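# Rotate the 96-well plate 180 degrees in nest N1

## Task

Lift the 96-well plate out of plate nest N1, spin it by 180 degrees, and put it back so that it lies flat between the nest's locators with well A1 (the plate's clipped corner) at the nest corner labelled A1. The plate must stay there without the robot holding it, and the gripper must release it and move away at the end.

## Robot and tools

Robot: one arm with six revolving joints and a two-finger parallel gripper. Joint order everywhere (command rows and result lines): waist, shoulder, elbow, wrist pitch, wrist yaw, wrist roll, then the gripper. The arm's base can be slightly tilted relative to the table. The link pinch sits between the finger pads about 1 cm back from the tips; the fingers point along its +z and close along its y axis. A wrist camera and mount ride on the gripper and take up some space around it.

Scene frame: origin on the table top right under the arm's base, +z up, +y to the left when facing along +x. Useful fact for the task: A1 is the plate's cut-off corner.

Tool execute_actions takes "actions", a list holding at most one item, plus optional "pictures" (true/false; images come by default).
- Empty list {"actions": []}: nothing is commanded, the current state comes back.
- Motion: {"rows": [...], "steps": n}. Each row holds exactly 7 plain numbers for the single arm: six absolute joint target angles in radians (the same values the Joint positions line prints, not offsets), then the gripper opening. 1 to 15 rows; steps 1 to 15 (default 15), each step being 1/30 s. Row k is used on step k; if rows run out, the final row repeats.
- Wait: {"steps": n} with no rows, n up to 300; it returns after n steps counted from the previous result, and the time you spend replying is part of that count.
A refused call sends nothing to the robot.

Joint ranges (rad): waist -2.618 to 3.054, shoulder 0.000 to 3.142, elbow 0.000 to 3.142, wrist pitch -1.571 to 1.571, wrist yaw -1.571 to 1.571, wrist roll -2.094 to 2.094. A target more than 0.036 beyond a range end, and farther out than the joint's last reported angle, gets the call refused. True ends may differ from these by up to 0.036 either way; a target past the true end is clipped to it and may produce the line "joint sent to its limit" (possibly about an earlier, still running action). Lack of that line proves nothing about extra room.

Gripper number: -1 closed to +1 fully open (0.094 m pad gap). grip_measured reports the actual opening on that same scale; Joint positions gives it in metres. Away from the extremes the fingers go to where grip_measured would equal your number. To hold something, command roughly 0.03 below grip_measured for a firm grip, less of a gap for a lighter one. Readings may carry a constant error up to about 1 mm. Pad force tops out near 50 to 62 N (less for parts under ~2 mm thick), with a brief spike at first contact.

Motion behaviour: speed is capped; each step the sent target stays within a lead of the measured angle (waist 0.202, shoulder 0.258, elbow 0.238, wrist pitch 0.573, wrist yaw and roll 0.522 rad), and all targets are pulled back if they would put the gripper over 70 mm from its current spot. Friction may leave a joint up to ~0.031 rad short, and changes smaller than that may not move it. Between calls the arm keeps heading for your last row until it has nearly stopped or a step is HELD; after that only a new action makes it go further or push harder. Fingers still moving keep moving.

Result lines: Joint positions (rad, then gap in m) and Joint velocities (rad/s, m/s); grip_measured; joint torques (total drive output in the same joint order, with per-unit offset, scale and noise, nonzero even without load); "joint command not followed" means a clearance check altered or blocked targets (mounting blocks and posts count as arm); HELD marks steps where your row was not fully sent; MOTOR HOT appears from 75 °C. At 90 °C the arm halts for 10 s (that threshold then pauses for 5 minutes), and at 100 °C motors and gripper go limp and the arm drops; both are reported as OVER-TEMPERATURE FAULT. Holding loads, even idle, heats motors.

zoom_image: {"camera": one of "cam_high", "cam_low", "cam_wrist", "region": [x0, y0, x1, y1]} in pixels of that camera's latest image, top-left origin, box at most 504x504. Image sizes: cam_high 896x504, cam_low 896x504, cam_wrist 616x616. It moves nothing.

read_manual: optional "section" ("licences"); returns URDF licence text only.

finished_scene: {"scene": number of the current scene}; ends it irreversibly, reports success, and opens the next scene whose task appears in that result. Replying with no tool call ends everything. After resuming, first send an empty actions list to learn the scene and task.

Cautions: do not knock or drop anything off the table; avoid slams, hard impacts, very hard pushes and slips. Occasional brief external tugs on a held part or loose objects can occur, so keep a secure grip. Move smoothly with modest effort and finish promptly, then release and back away so the plate rests on its own.

Each tool is called after ">>>" as a command line: name --argument value for each argument, lists and objects as JSON in quotes; but a table of rows of numbers goes row by row, as --pt "numbers of a row", without its own name.

## Session

>>> execute_actions --actions '[]'

Scene clock: 0.00 s of 8400.00 s.
grip_measured=+1.000
Joint positions: [ 1.022  1.665  0.582  0.459 -0.14   0.221  0.094]
Joint velocities: [ 0.002 -0.002 -0.002  0.051 -0.007  0.051  0.   ]
Joint torques (N m, as the arm reports them, + toward a larger angle): no reading
Motor temperatures (°C, as the motors report them): [22 22 21 21 24 20]

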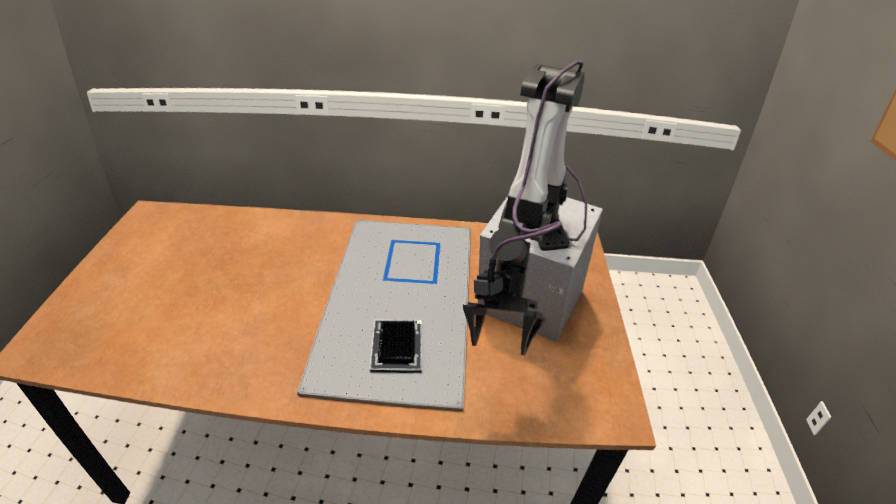

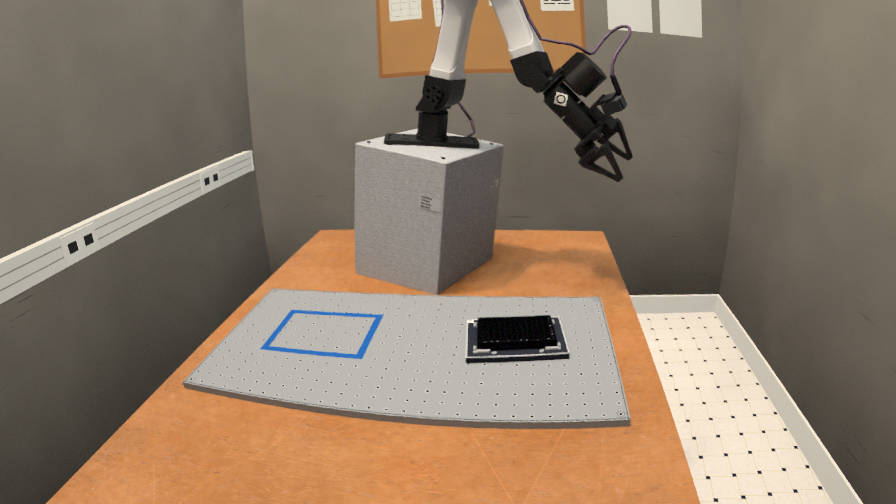

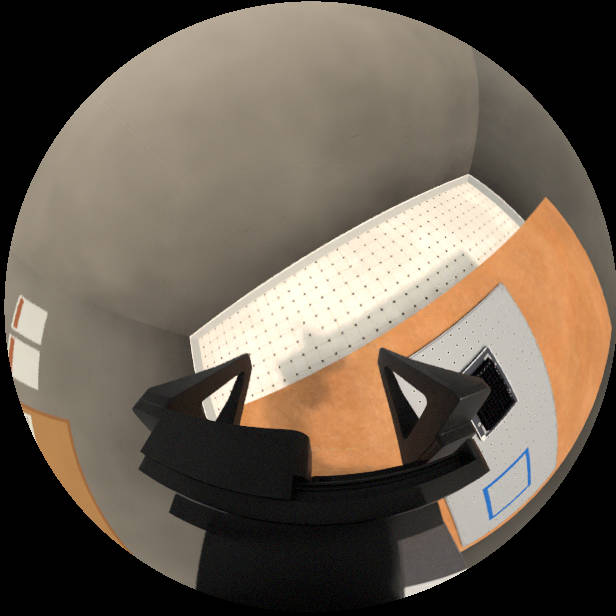

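>>> zoom_image --camera "cam_high" --region '[290, 200, 620, 420]'

>>> zoom_image --camera "cam_low" --region '[440, 290, 600, 380]'

>>> zoom_image --camera "cam_high" --region '[350, 305, 440, 385]'

Region (290, 200, 620, 420) of cam_high's 896x504 image, scaled by 1.527, with more detail than that image has.

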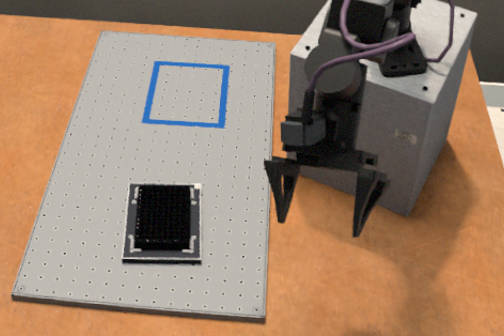

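Region (440, 290, 600, 380) of cam_low's 896x504 image, scaled by 3.150, with more detail than that image has; it fills the top 284 rows of this view, and the rest is white.

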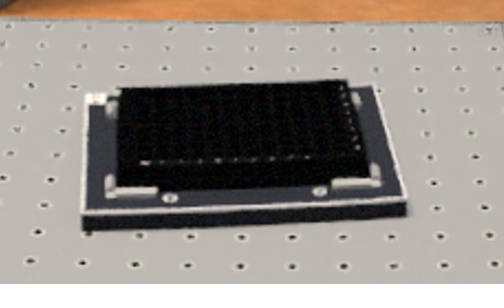

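Region (350, 305, 440, 385) of cam_high's 896x504 image, scaled by 5.600, with more detail than that image has.

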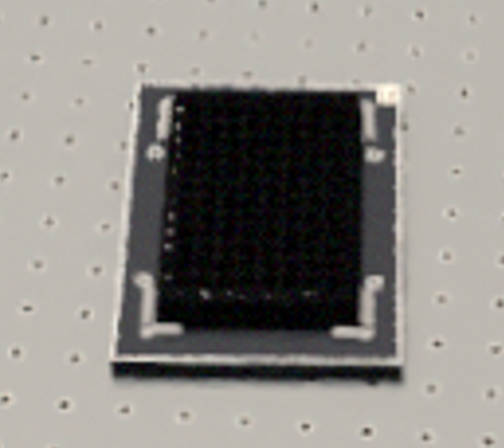

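>>> zoom_image --camera "cam_low" --region '[170, 120, 640, 440]'

>>> zoom_image --camera "cam_high" --region '[290, 210, 490, 420]'

Region (170, 120, 640, 440) of cam_low's 896x504 image, scaled by 1.072, with more detail than that image has; it fills the top 343 rows of this view, and the rest is white.

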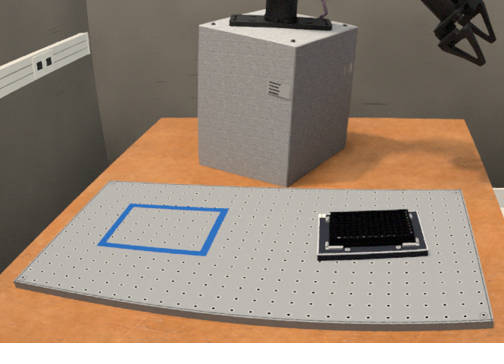

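Region (290, 210, 490, 420) of cam_high's 896x504 image, scaled by 2.400, with more detail than that image has; it fills the left 480 columns of this view, and the rest is white.

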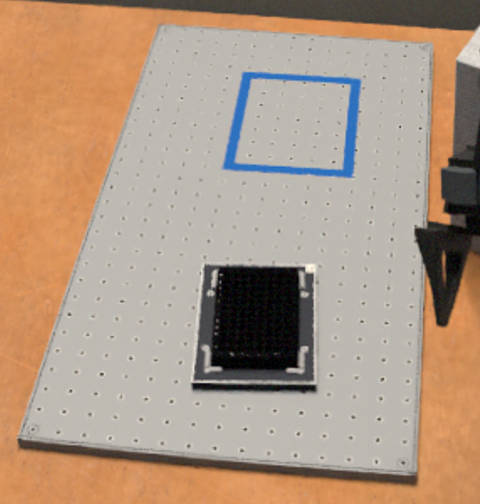

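>>> execute_actions --actions '[{"rows": [[1.012,1.673,0.594,0.436,-0.137,0.257,1],[0.996,1.685,0.613,0.401,-0.133,0.31,1],[0.975,1.701,0.638,0.355,-0.127,0.381,1],[0.949,1.722,0.668,0.297,-0.12,0.47,1],[0.918,1.746,0.706,0.227,-0.112,0.577,1],[0.886,1.77,0.743,0.158,-0.104,0.684,1],[0.855,1.795,0.78,0.088,-0.095,0.79,1],[0.824,1.819,0.817,0.019,-0.087,0.897,1],[0.792,1.843,0.854,-0.051,-0.078,1.004,1],[0.761,1.868,0.891,-0.12,-0.07,1.11,1],[0.73,1.892,0.928,-0.19,-0.062,1.217,1],[0.698,1.916,0.965,-0.26,-0.053,1.324,1],[0.667,1.94,1.002,-0.329,-0.045,1.431,1],[0.636,1.965,1.039,-0.399,-0.036,1.537,1],[0.5,2.07,1.2,-0.7,0,2.0,1]], "steps": 15}]' --pictures false

>>> execute_actions --actions '[{"steps": 30}]'

Scene clock: 72.73 s of 8400.00 s.
grip_measured=+1.000
Joint positions: [ 0.665  1.931  1.013 -0.181 -0.07   1.183  0.094]
Joint velocities: [-1.033  1.023  1.658 -2.747  0.11   2.161  0.   ]
Joint torques (N m, as the arm reports them, + toward a larger angle): [-5.19 -6.03  7.19  1.73  0.58 -0.03]
Motor temperatures (°C, as the motors report them): [22 28 25 26 24 20]
Steps of this call (steps 1 to 90: nothing new was sent; then 69.23 s passed at rest; steps 91 to 105: all 15 steps of this action). Readings (joint positions):
91: [1.022 1.665 0.582 0.458 -0.140 0.225]
92: [1.021 1.665 0.584 0.451 -0.140 0.237]
94: [1.003 1.673 0.606 0.411 -0.140 0.295]
98: [0.897 1.753 0.739 0.250 -0.125 0.550]
105: the state above

Scene clock: 73.73 s of 8400.00 s.
grip_measured=+1.000
Joint positions: [ 0.49   2.055  1.185 -0.688 -0.005  1.991  0.094]
Joint velocities: [-0.007 -0.002 -0.017 -0.007 -0.037 -0.007  0.   ]
Joint torques (N m, as the arm reports them, + toward a larger angle): [ 0.44 -8.26  5.38 -0.28  0.25  0.04]
Motor temperatures (°C, as the motors report them): [22 28 25 26 24 20]
Steps of this call (steps 1 to 30: the robot went on to your last target). Readings (joint positions):
1: [0.623 1.970 1.072 -0.268 -0.061 1.267]
2: [0.579 2.007 1.125 -0.342 -0.050 1.362]
4: [0.509 2.048 1.179 -0.450 -0.027 1.557]
8: [0.483 2.055 1.185 -0.596 -0.007 1.816]
30: the state above

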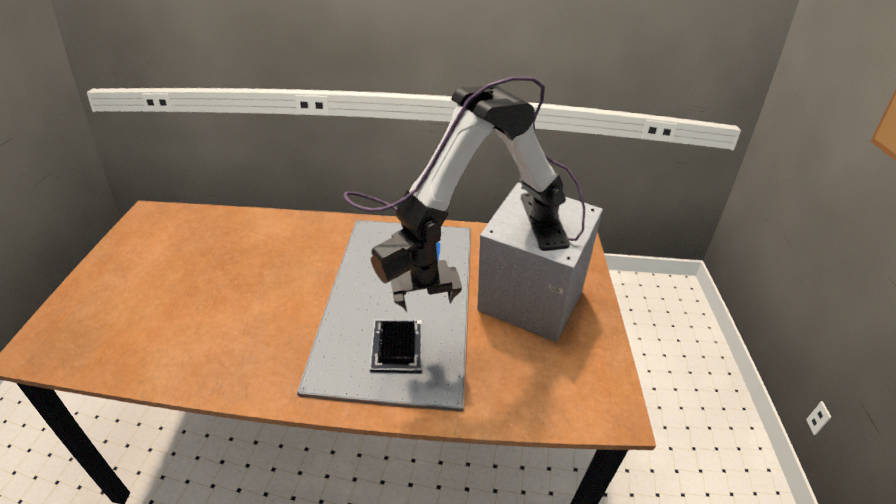

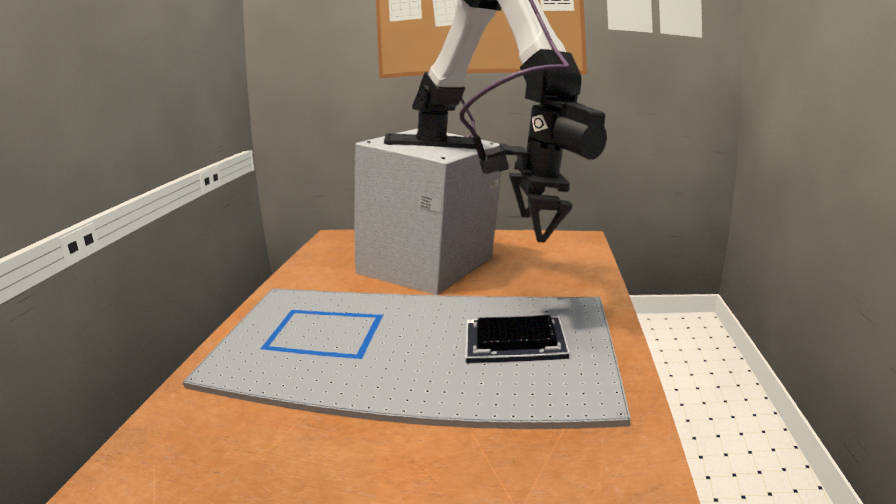

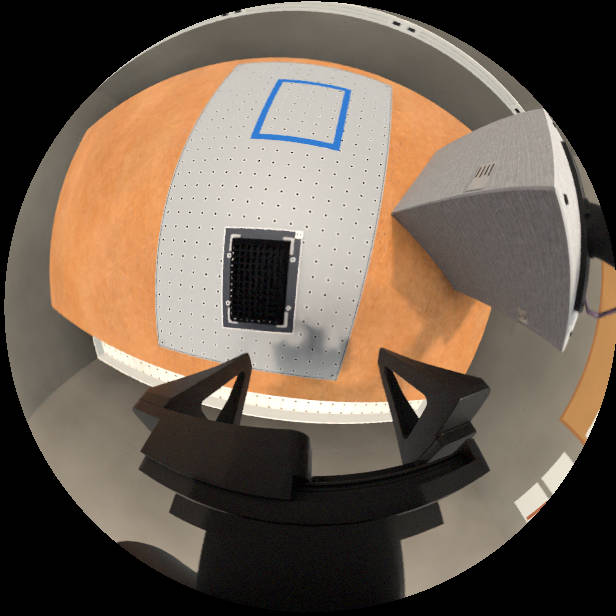

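>>> execute_actions --actions '[{"rows": [[0.489,2.059,1.188,-0.687,0,1.99,1],[0.485,2.071,1.198,-0.686,0,1.989,1],[0.48,2.09,1.214,-0.683,0,1.986,1],[0.473,2.116,1.235,-0.68,0,1.982,1],[0.463,2.147,1.262,-0.675,0,1.977,1],[0.453,2.182,1.291,-0.671,0,1.972,1],[0.443,2.22,1.322,-0.666,0,1.966,1],[0.431,2.259,1.354,-0.66,0,1.96,1],[0.421,2.297,1.385,-0.655,0,1.954,1],[0.41,2.332,1.415,-0.65,0,1.949,1],[0.401,2.363,1.441,-0.646,0,1.944,1],[0.394,2.389,1.462,-0.643,0,1.94,1],[0.389,2.408,1.478,-0.64,0,1.937,1],[0.385,2.42,1.488,-0.639,0,1.936,1],[0.384,2.424,1.491,-0.638,0,1.935,1]], "steps": 15}]' --pictures false

>>> execute_actions --actions '[{"steps": 20}]'

Scene clock: 105.23 s of 8400.00 s.
grip_measured=+1.000
Joint positions: [ 0.396  2.395  1.458 -0.65  -0.003  1.955  0.094]
Joint velocities: [-0.183  0.51   0.227  0.11   0.037 -0.066  0.   ]
Joint torques (N m, as the arm reports them, + toward a larger angle): [ -0.66 -11.27   5.39  -0.25   0.22  -0.11]
Motor temperatures (°C, as the motors report them): [22 30 26 23 24 20]
Steps of this call (steps 1 to 15: the robot went on to your last target; steps 16 to 90: nothing new was sent; then 28.00 s passed at rest; steps 91 to 105: all 15 steps of this action). Readings (joint positions):
91: [0.490 2.055 1.185 -0.689 -0.005 1.993]
92: [0.490 2.055 1.185 -0.689 -0.005 1.993]
94: [0.490 2.063 1.193 -0.690 -0.005 1.992]
98: [0.469 2.162 1.288 -0.688 -0.005 1.983]
105: the state above

Scene clock: 105.90 s of 8400.00 s.
grip_measured=+1.000
Joint positions: [ 0.388  2.42   1.473 -0.647 -0.002  1.943  0.094]
Joint velocities: [ 0.007  0.007  0.002 -0.051  0.022 -0.022  0.   ]
Joint torques (N m, as the arm reports them, + toward a larger angle): [ -1.03 -10.76   5.3   -0.11   0.21  -0.11]
Motor temperatures (°C, as the motors report them): [22 30 26 23 24 20]
Steps of this call (steps 1 to 20: the robot went on to your last target). Readings (joint positions):
1: [0.391 2.409 1.463 -0.648 -0.003 1.952]
2: [0.388 2.417 1.465 -0.647 -0.002 1.951]
4: [0.388 2.420 1.465 -0.647 -0.002 1.948]
8: [0.388 2.420 1.471 -0.647 -0.002 1.945]
20: the state above

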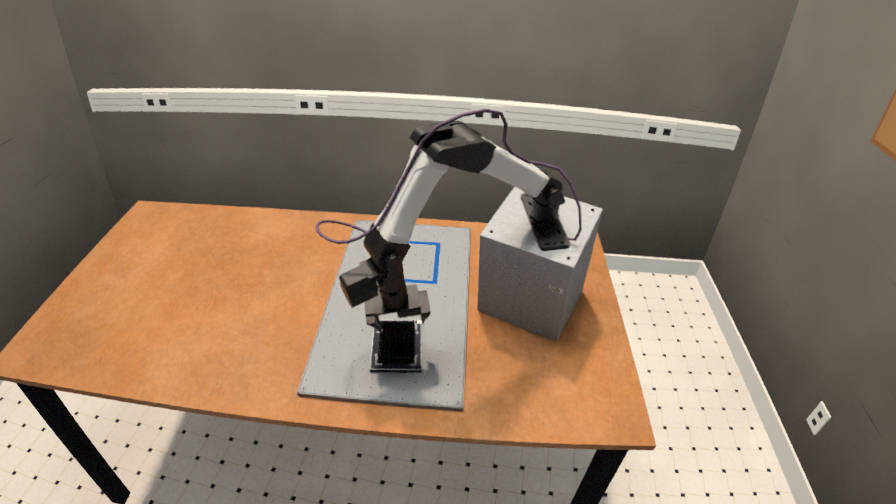

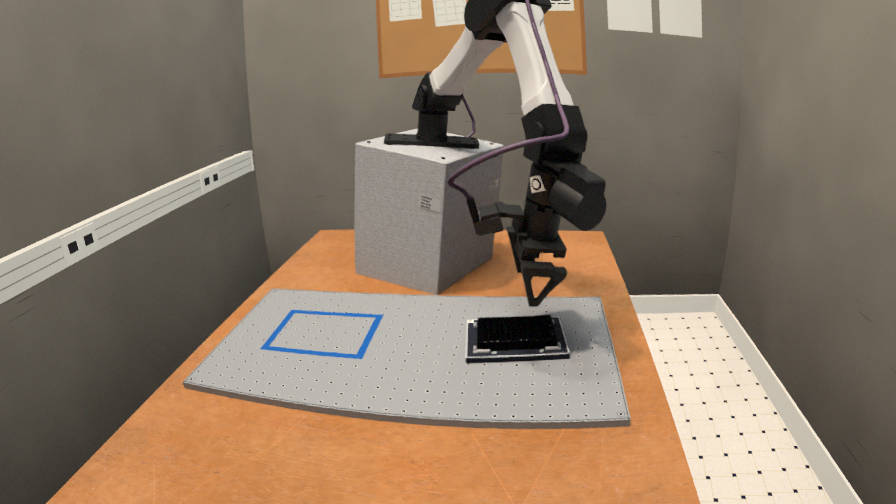

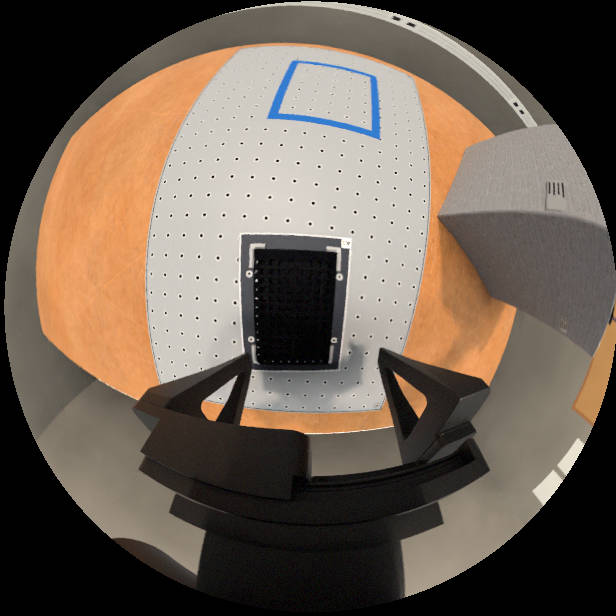

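>>> zoom_image --camera "cam_wrist" --region '[200, 200, 420, 420]'

>>> zoom_image --camera "cam_low" --region '[440, 180, 640, 380]'

>>> zoom_image --camera "cam_high" --region '[320, 240, 480, 400]'

Region (200, 200, 420, 420) of cam_wrist's 616x616 image, scaled by 2.291, with more detail than that image has.

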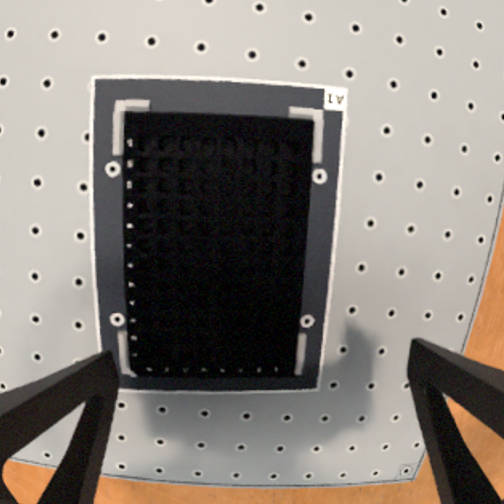

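Region (440, 180, 640, 380) of cam_low's 896x504 image, scaled by 2.520, with more detail than that image has.

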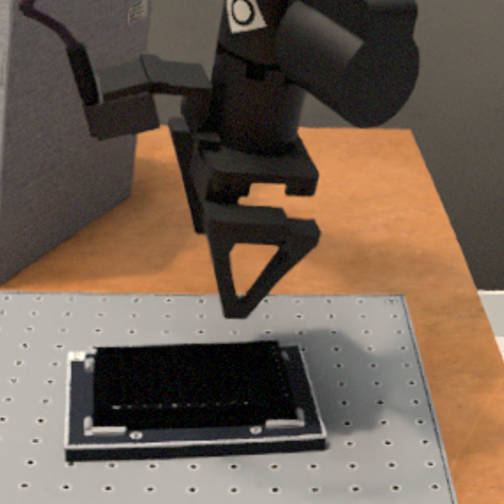

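Region (320, 240, 480, 400) of cam_high's 896x504 image, scaled by 3.150, with more detail than that image has.

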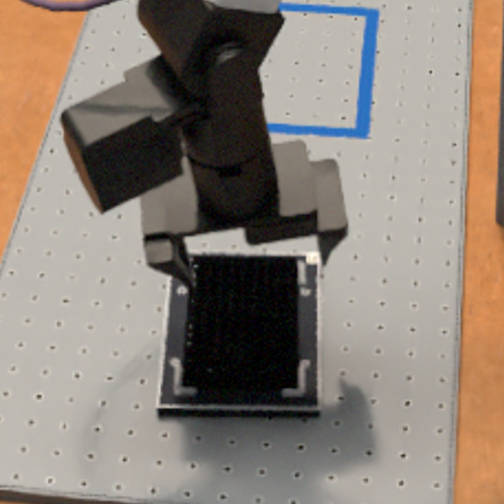

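>>> execute_actions --actions '[{"rows": [[0.384,2.426,1.492,-0.637,0,1.936,1],[0.383,2.432,1.494,-0.632,0,1.938,1],[0.381,2.441,1.498,-0.626,0,1.942,1],[0.379,2.454,1.503,-0.617,0,1.947,1],[0.376,2.47,1.509,-0.606,0,1.953,1],[0.374,2.487,1.516,-0.593,0,1.96,1],[0.371,2.506,1.524,-0.58,0,1.967,1],[0.367,2.524,1.531,-0.566,0,1.975,1],[0.364,2.543,1.539,-0.553,0,1.982,1],[0.362,2.561,1.546,-0.541,0,1.989,1],[0.359,2.576,1.552,-0.529,0,1.995,1],[0.357,2.589,1.557,-0.52,0,2.0,1],[0.355,2.598,1.561,-0.514,0,2.004,1],[0.354,2.604,1.563,-0.509,0,2.006,1],[0.354,2.606,1.564,-0.508,0,2.007,1]], "steps": 15}]' --pictures false

>>> execute_actions --actions '[{"steps": 20}]'

Scene clock: 157.67 s of 8400.00 s.
grip_measured=+1.000
Joint positions: [ 0.366  2.583  1.539 -0.547 -0.002  1.983  0.094]
Joint velocities: [-0.071  0.31  -0.012  0.168 -0.022  0.022  0.   ]
Joint torques (N m, as the arm reports them, + toward a larger angle): [ -1.47 -11.11   5.27  -0.03   0.24   0.04]
Motor temperatures (°C, as the motors report them): [22 37 27 23 24 20]
Steps of this call (steps 1 to 15: the robot went on to your last target; steps 16 to 90: nothing new was sent; then 48.27 s passed at rest; steps 91 to 105: all 15 steps of this action). Readings (joint positions):
91: [0.388 2.420 1.473 -0.647 -0.002 1.943]
92: [0.388 2.420 1.473 -0.647 -0.002 1.943]
94: [0.388 2.421 1.474 -0.645 -0.002 1.943]
98: [0.387 2.461 1.505 -0.619 -0.002 1.951]
105: the state above

Scene clock: 158.33 s of 8400.00 s.
grip_measured=+1.000
Joint positions: [ 0.362  2.599  1.545 -0.521 -0.002  1.999  0.094]
Joint velocities: [-0.002 -0.027 -0.032 -0.037 -0.007 -0.081  0.   ]
Joint torques (N m, as the arm reports them, + toward a larger angle): [ -1.53 -10.95   4.87  -0.02   0.23   0.05]
Motor temperatures (°C, as the motors report them): [22 37 27 23 24 20]
Steps of this call (steps 1 to 20: the robot went on to your last target). Readings (joint positions):
1: [0.364 2.592 1.539 -0.543 -0.002 1.987]
2: [0.363 2.598 1.539 -0.540 -0.002 1.989]
4: [0.362 2.599 1.541 -0.537 -0.002 1.993]
8: [0.362 2.599 1.545 -0.526 -0.002 1.997]
20: the state above

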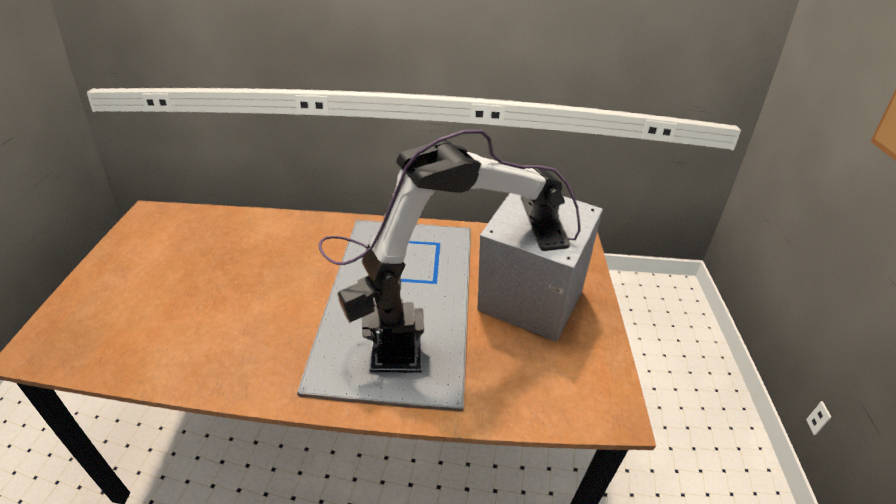

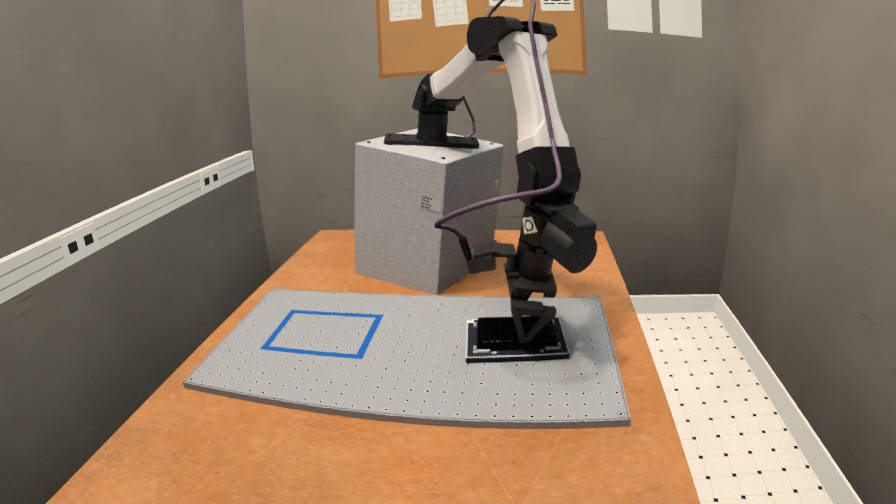

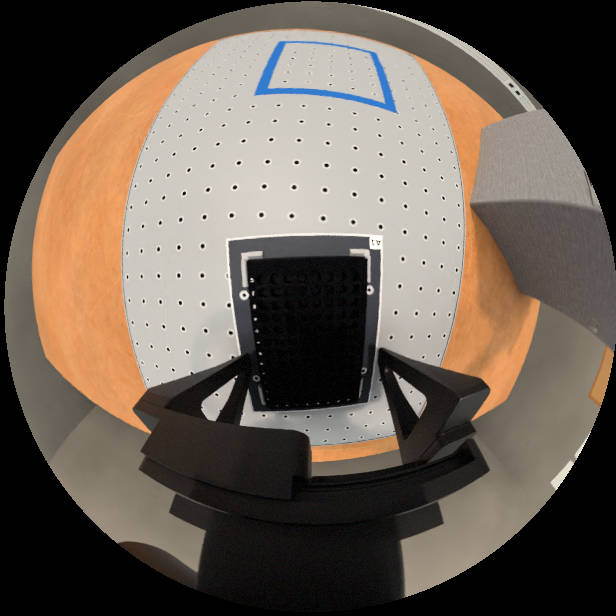

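>>> zoom_image --camera "cam_wrist" --region '[200, 220, 420, 440]'

>>> zoom_image --camera "cam_low" --region '[450, 250, 590, 375]'

>>> zoom_image --camera "cam_high" --region '[340, 280, 450, 390]'

Region (200, 220, 420, 440) of cam_wrist's 616x616 image, scaled by 2.291, with more detail than that image has.

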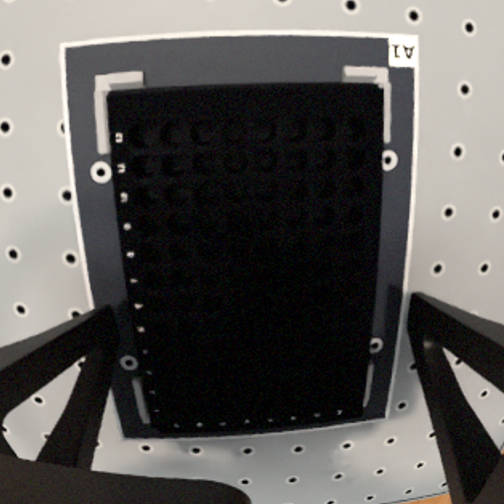

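Region (450, 250, 590, 375) of cam_low's 896x504 image, scaled by 3.600, with more detail than that image has; it fills the top 450 rows of this view, and the rest is white.

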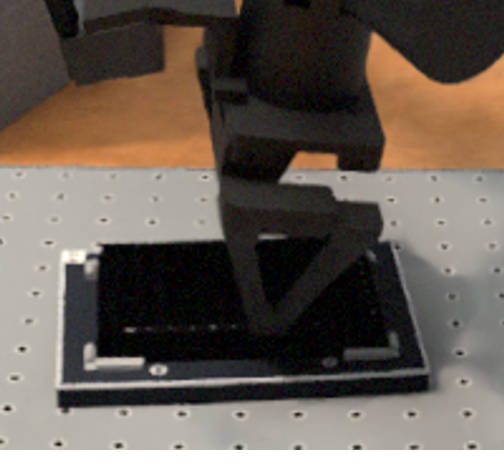

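Region (340, 280, 450, 390) of cam_high's 896x504 image, scaled by 4.582, with more detail than that image has.

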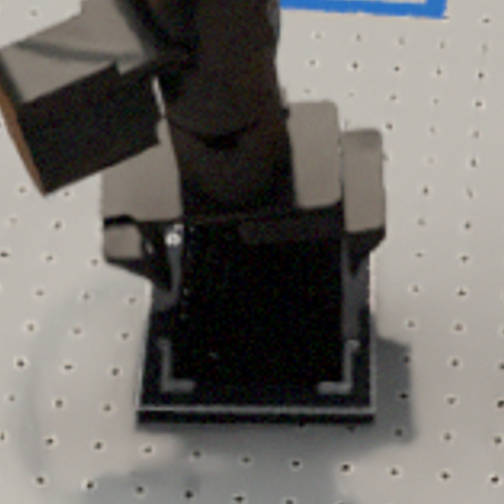

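>>> execute_actions --actions '[{"rows": [[0.354,2.597,1.543,-0.504,0,1.999,1],[0.353,2.591,1.538,-0.491,0,1.998,1],[0.352,2.581,1.53,-0.471,0,1.996,1],[0.35,2.5695,1.518,-0.446,0,1.994,1],[0.348,2.556,1.505,-0.4185,0,1.991,1],[0.346,2.543,1.489,-0.391,0,1.988,1],[0.344,2.531,1.473,-0.366,0,1.985,1],[0.341,2.522,1.456,-0.346,0,1.982,1],[0.339,2.5155,1.44,-0.333,0,1.979,1],[0.337,2.5135,1.424,-0.329,0,1.976,1],[0.335,2.5135,1.411,-0.329,0,1.973,1],[0.333,2.5135,1.399,-0.329,0,1.971,1],[0.332,2.5135,1.391,-0.329,0,1.969,1],[0.331,2.5135,1.386,-0.329,0,1.968,1],[0.331,2.5135,1.384,-0.329,0,1.968,1]], "steps": 15}]' --pictures false

>>> execute_actions --actions '[{"steps": 20}]'

Scene clock: 278.83 s of 8400.00 s.
grip_measured=+1.000
Joint positions: [ 0.343  2.53   1.415 -0.358 -0.002  1.982  0.094]
Joint velocities: [-0.076  0.007 -0.237  0.139  0.007 -0.022  0.   ]
Joint torques (N m, as the arm reports them, + toward a larger angle): [ -1.38 -12.15   2.39   0.17   0.23  -0.15]
Motor temperatures (°C, as the motors report them): [22 43 27 22 24 20]
Steps of this call (steps 1 to 15: the robot went on to your last target; steps 16 to 90: nothing new was sent; then 117.00 s passed at rest; steps 91 to 105: all 15 steps of this action). Readings (joint positions):
91: [0.362 2.599 1.545 -0.521 -0.002 1.999]
92: [0.362 2.599 1.545 -0.519 -0.002 1.999]
94: [0.362 2.599 1.543 -0.505 -0.002 1.999]
98: [0.361 2.572 1.499 -0.437 -0.002 1.996]
105: the state above

Scene clock: 279.50 s of 8400.00 s.
grip_measured=+1.000
Joint positions: [ 0.34   2.53   1.398 -0.342 -0.002  1.976  0.094]
Joint velocities: [-0.002 -0.007 -0.027  0.022 -0.022  0.022  0.   ]
Joint torques (N m, as the arm reports them, + toward a larger angle): [ -1.77 -12.03   2.57   0.18   0.22  -0.13]
Motor temperatures (°C, as the motors report them): [22 43 27 22 24 20]
Steps of this call (steps 1 to 20: the robot went on to your last target). Readings (joint positions):
1: [0.341 2.530 1.408 -0.356 -0.002 1.981]
2: [0.341 2.530 1.402 -0.355 -0.002 1.980]
4: [0.340 2.530 1.398 -0.354 -0.002 1.979]
8: [0.340 2.530 1.398 -0.347 -0.002 1.977]
20: the state above

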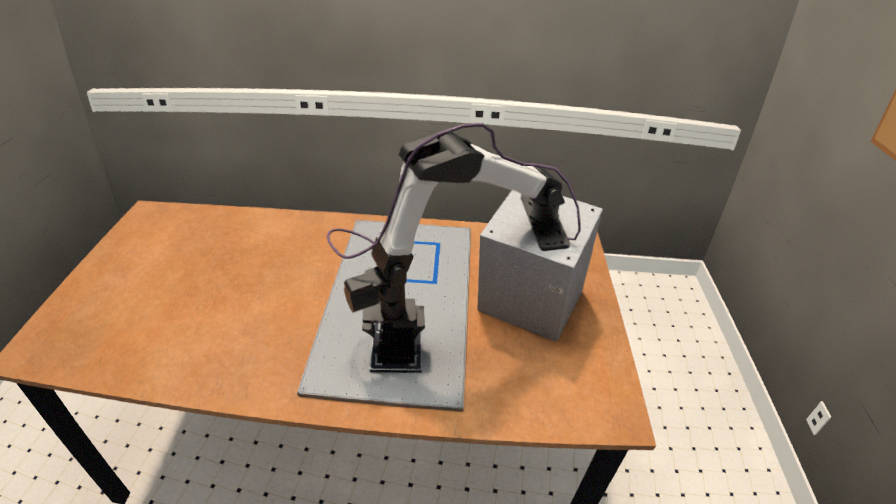

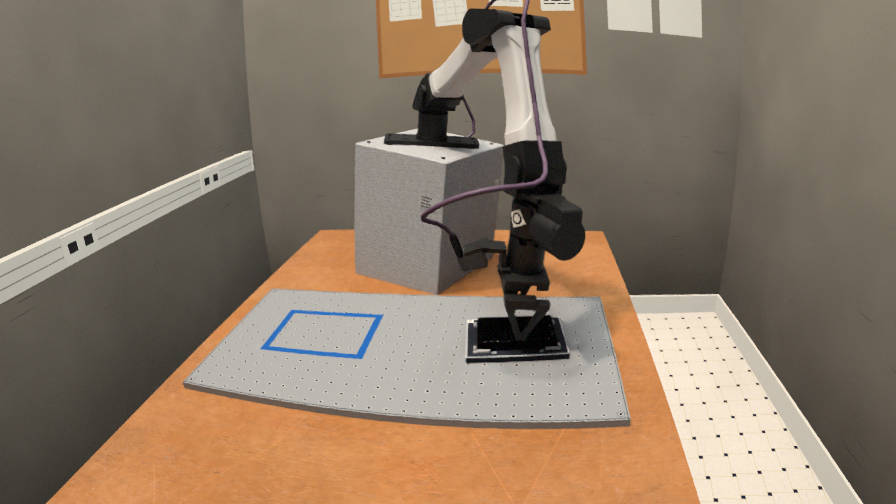

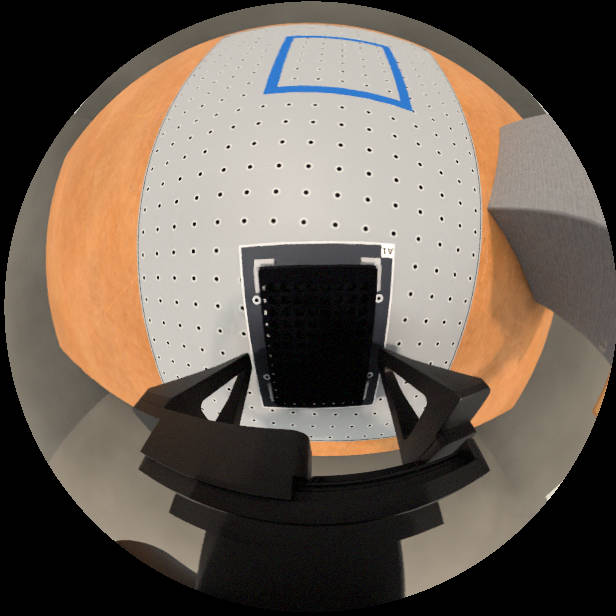

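>>> zoom_image --camera "cam_wrist" --region '[200, 220, 420, 440]'

>>> zoom_image --camera "cam_low" --region '[450, 250, 590, 375]'

>>> zoom_image --camera "cam_high" --region '[340, 280, 450, 390]'

Region (200, 220, 420, 440) of cam_wrist's 616x616 image, scaled by 2.291, with more detail than that image has.

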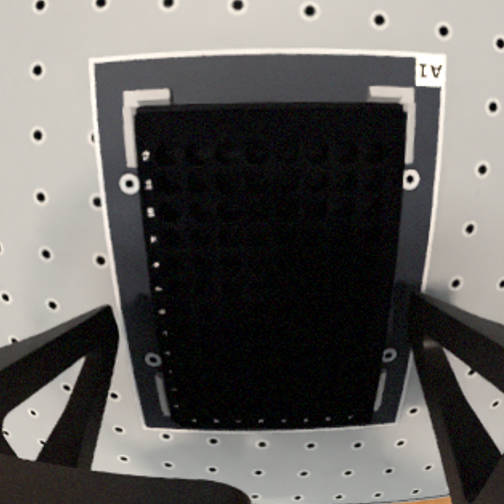

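Region (450, 250, 590, 375) of cam_low's 896x504 image, scaled by 3.600, with more detail than that image has; it fills the top 450 rows of this view, and the rest is white.

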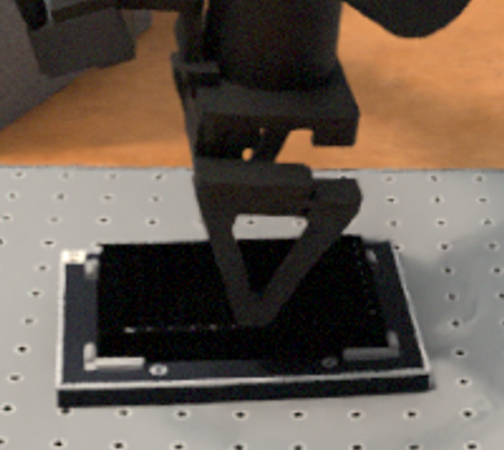

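Region (340, 280, 450, 390) of cam_high's 896x504 image, scaled by 4.582, with more detail than that image has.

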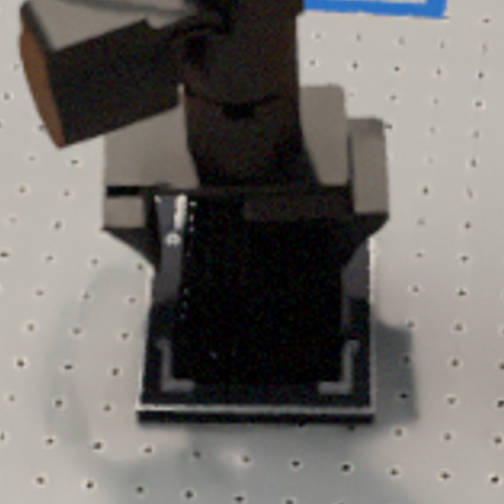

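>>> execute_actions --actions '[{"rows": [[0.331,2.516,1.383,-0.329,0,1.968,1],[0.331,2.519,1.382,-0.329,0,1.968,1],[0.331,2.522,1.381,-0.329,0,1.968,1],[0.331,2.525,1.379,-0.329,0,1.968,1],[0.331,2.528,1.377,-0.329,0,1.968,1],[0.331,2.531,1.375,-0.329,0,1.968,1],[0.331,2.534,1.374,-0.329,0,1.968,1],[0.331,2.536,1.373,-0.329,0,1.968,1]], "steps": 15}]'

Scene clock: 349.73 s of 8400.00 s.
grip_measured=+1.000
Joint positions: [ 0.34   2.53   1.398 -0.342 -0.002  1.976  0.094]
Joint velocities: [-0.012 -0.022 -0.032  0.037 -0.037 -0.037  0.   ]
Joint torques (N m, as the arm reports them, + toward a larger angle): [ -1.61 -10.49   1.85   0.23   0.23  -0.14]
Motor temperatures (°C, as the motors report them): [22 49 25 22 24 20]
Steps of this call (steps 1 to 15: the robot went on to your last target; steps 16 to 90: nothing new was sent; then 66.73 s passed at rest; steps 91 to 105: all 15 steps of this action). Readings (joint positions):
91: [0.340 2.530 1.398 -0.342 -0.002 1.976]
92: [0.340 2.530 1.398 -0.342 -0.002 1.976]
94: [0.340 2.530 1.398 -0.342 -0.002 1.976]
98: [0.340 2.530 1.398 -0.342 -0.002 1.976]
105: the state above

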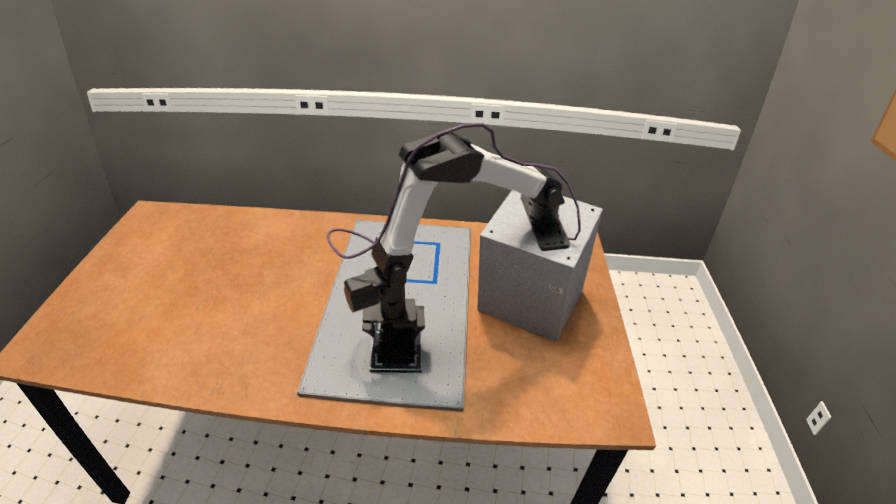

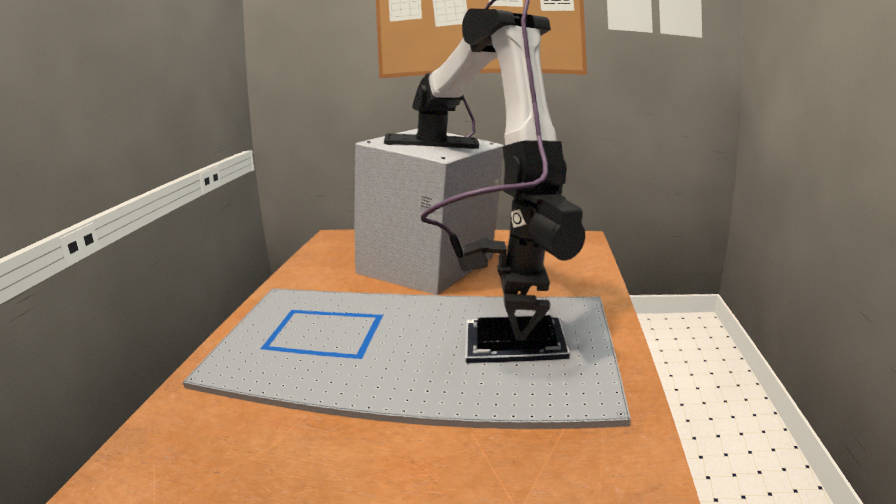

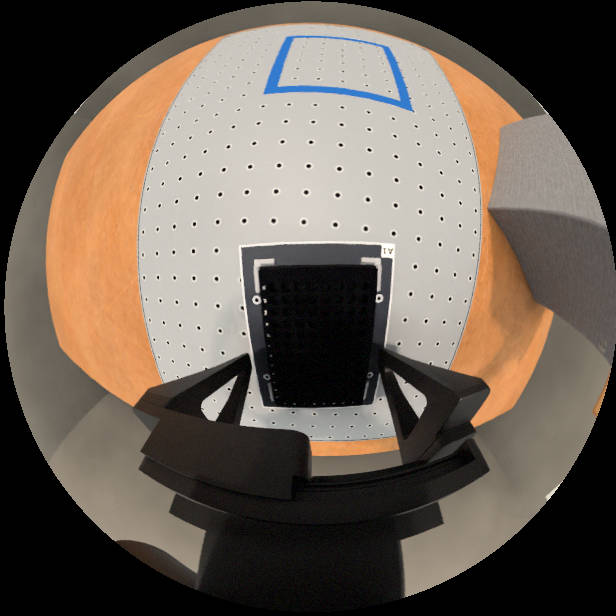

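>>> execute_actions --actions '[{"rows": [[0.331,2.54,1.38,-0.329,0,1.968,1],[0.331,2.544,1.386,-0.329,0,1.968,1],[0.331,2.548,1.392,-0.329,0,1.968,1],[0.331,2.551,1.396,-0.329,0,1.968,1],[0.331,2.554,1.398,-0.329,0,1.968,1],[0.331,2.556,1.398,-0.329,0,1.968,1]], "steps": 15}]' --pictures false

Scene clock: 363.50 s of 8400.00 s.
grip_measured=+1.000
Joint positions: [ 0.34   2.53   1.398 -0.342 -0.002  1.976  0.094]
Joint velocities: [-0.012 -0.007  0.017 -0.066  0.007 -0.037  0.   ]
Joint torques (N m, as the arm reports them, + toward a larger angle): [-1.63 -9.09  3.46  0.22  0.23 -0.12]
Motor temperatures (°C, as the motors report them): [22 47 24 22 24 20]
Steps of this call (steps 1 to 15: the robot went on to your last target; steps 16 to 90: nothing new was sent; then 10.27 s passed at rest; steps 91 to 105: all 15 steps of this action). Readings (joint positions):
91: [0.340 2.530 1.398 -0.342 -0.002 1.976]
92: [0.340 2.530 1.398 -0.342 -0.002 1.976]
94: [0.340 2.530 1.398 -0.342 -0.002 1.976]
98: [0.340 2.530 1.398 -0.342 -0.002 1.976]
105: the state above

>>> execute_actions --actions '[{"rows": [[0.331,2.562,1.398,-0.329,0,1.968,1],[0.331,2.566,1.398,-0.329,0,1.968,1],[0.331,2.566,1.398,-0.329,0,1.968,1],[0.331,2.562,1.398,-0.329,0,1.968,1],[0.331,2.557,1.398,-0.329,0,1.968,1]], "steps": 15}]' --pictures false

Scene clock: 369.90 s of 8400.00 s.
grip_measured=+1.000
Joint positions: [ 0.34   2.541  1.398 -0.339 -0.002  1.975  0.094]
Joint velocities: [ 0.002  0.002 -0.017  0.11  -0.037  0.007  0.   ]
Joint torques (N m, as the arm reports them, + toward a larger angle): [-1.65 -9.75  3.38  0.17  0.23 -0.14]
Motor temperatures (°C, as the motors report them): [22 46 24 22 24 20]
Steps of this call (steps 1 to 15: the robot went on to your last target; steps 16 to 90: nothing new was sent; then 2.90 s passed at rest; steps 91 to 105: all 15 steps of this action). Readings (joint positions):
91: [0.340 2.530 1.398 -0.342 -0.002 1.976]
92: [0.340 2.531 1.398 -0.342 -0.002 1.976]
94: [0.340 2.536 1.398 -0.339 -0.002 1.975]
98: [0.340 2.541 1.398 -0.339 -0.002 1.975]
105: the state above

>>> execute_actions --actions '[{"rows": [[0.331,2.568,1.398,-0.326,0,1.968,1],[0.331,2.576,1.398,-0.323,0,1.968,1],[0.331,2.577,1.398,-0.32,0,1.968,1],[0.331,2.574,1.398,-0.319,0,1.968,1],[0.331,2.569,1.398,-0.319,0,1.968,1]], "steps": 15}]'

Scene clock: 376.63 s of 8400.00 s.
grip_measured=+1.000
Joint positions: [ 0.34   2.552  1.398 -0.332 -0.002  1.975  0.094]
Joint velocities: [-0.007  0.012 -0.002 -0.007  0.066  0.022  0.   ]
Joint torques (N m, as the arm reports them, + toward a larger angle): [-1.66 -9.76  3.3   0.2   0.24 -0.13]
Motor temperatures (°C, as the motors report them): [22 46 25 22 24 20]
Steps of this call (steps 1 to 15: the robot went on to your last target; steps 16 to 90: nothing new was sent; then 3.23 s passed at rest; steps 91 to 105: all 15 steps of this action). Readings (joint positions):
91: [0.340 2.541 1.398 -0.339 -0.002 1.975]
92: [0.340 2.542 1.398 -0.339 -0.002 1.975]
94: [0.340 2.547 1.398 -0.335 -0.002 1.975]
98: [0.340 2.552 1.398 -0.334 -0.002 1.975]
105: the state above

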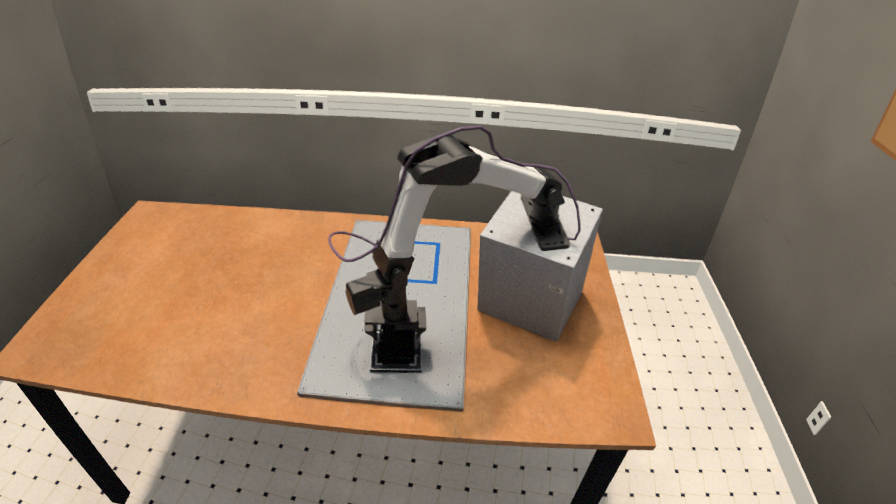

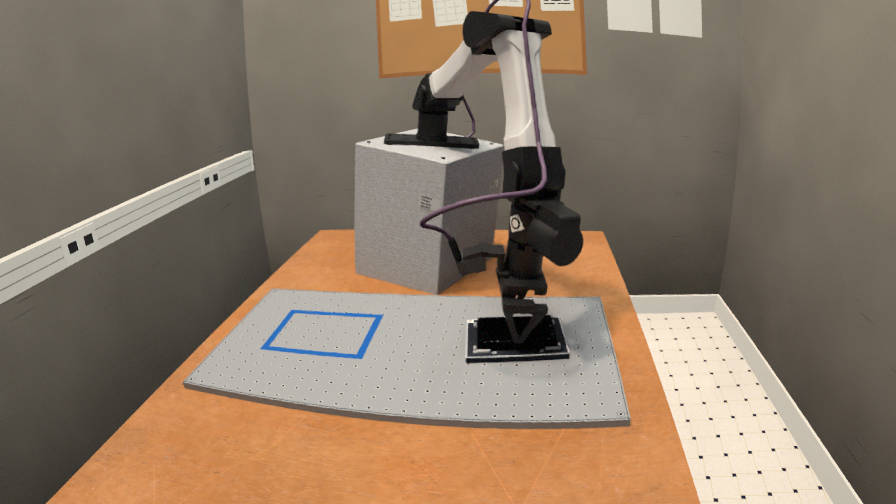

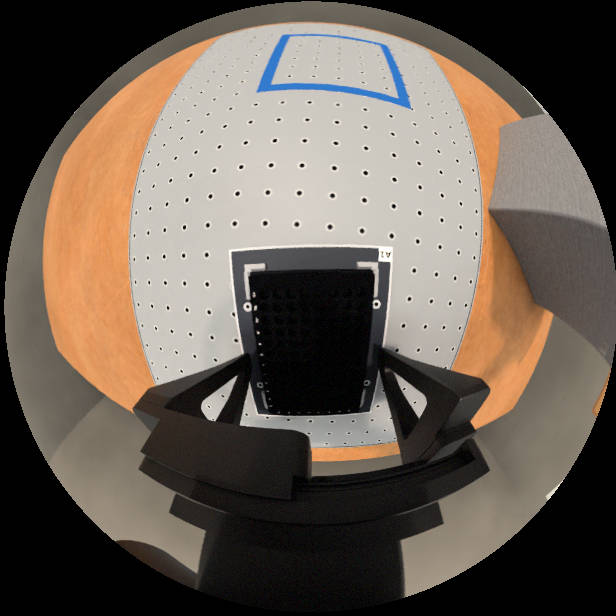

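>>> zoom_image --camera "cam_wrist" --region '[200, 220, 420, 440]'

>>> zoom_image --camera "cam_low" --region '[450, 250, 590, 375]'

Region (200, 220, 420, 440) of cam_wrist's 616x616 image, scaled by 2.291, with more detail than that image has.

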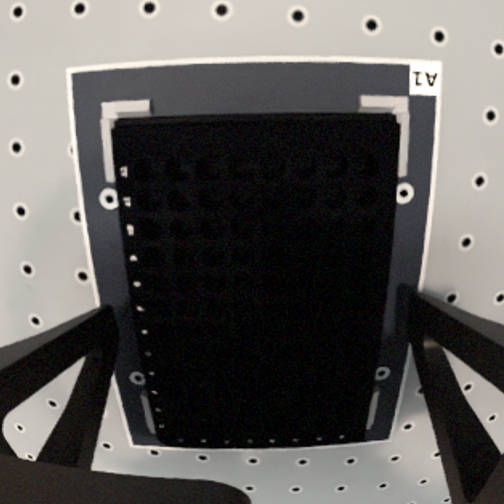

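Region (450, 250, 590, 375) of cam_low's 896x504 image, scaled by 3.600, with more detail than that image has; it fills the top 450 rows of this view, and the rest is white.

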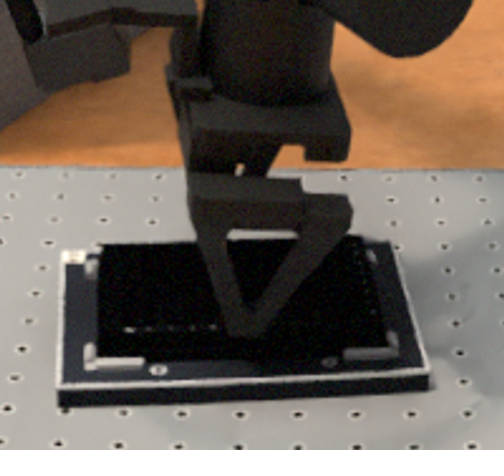

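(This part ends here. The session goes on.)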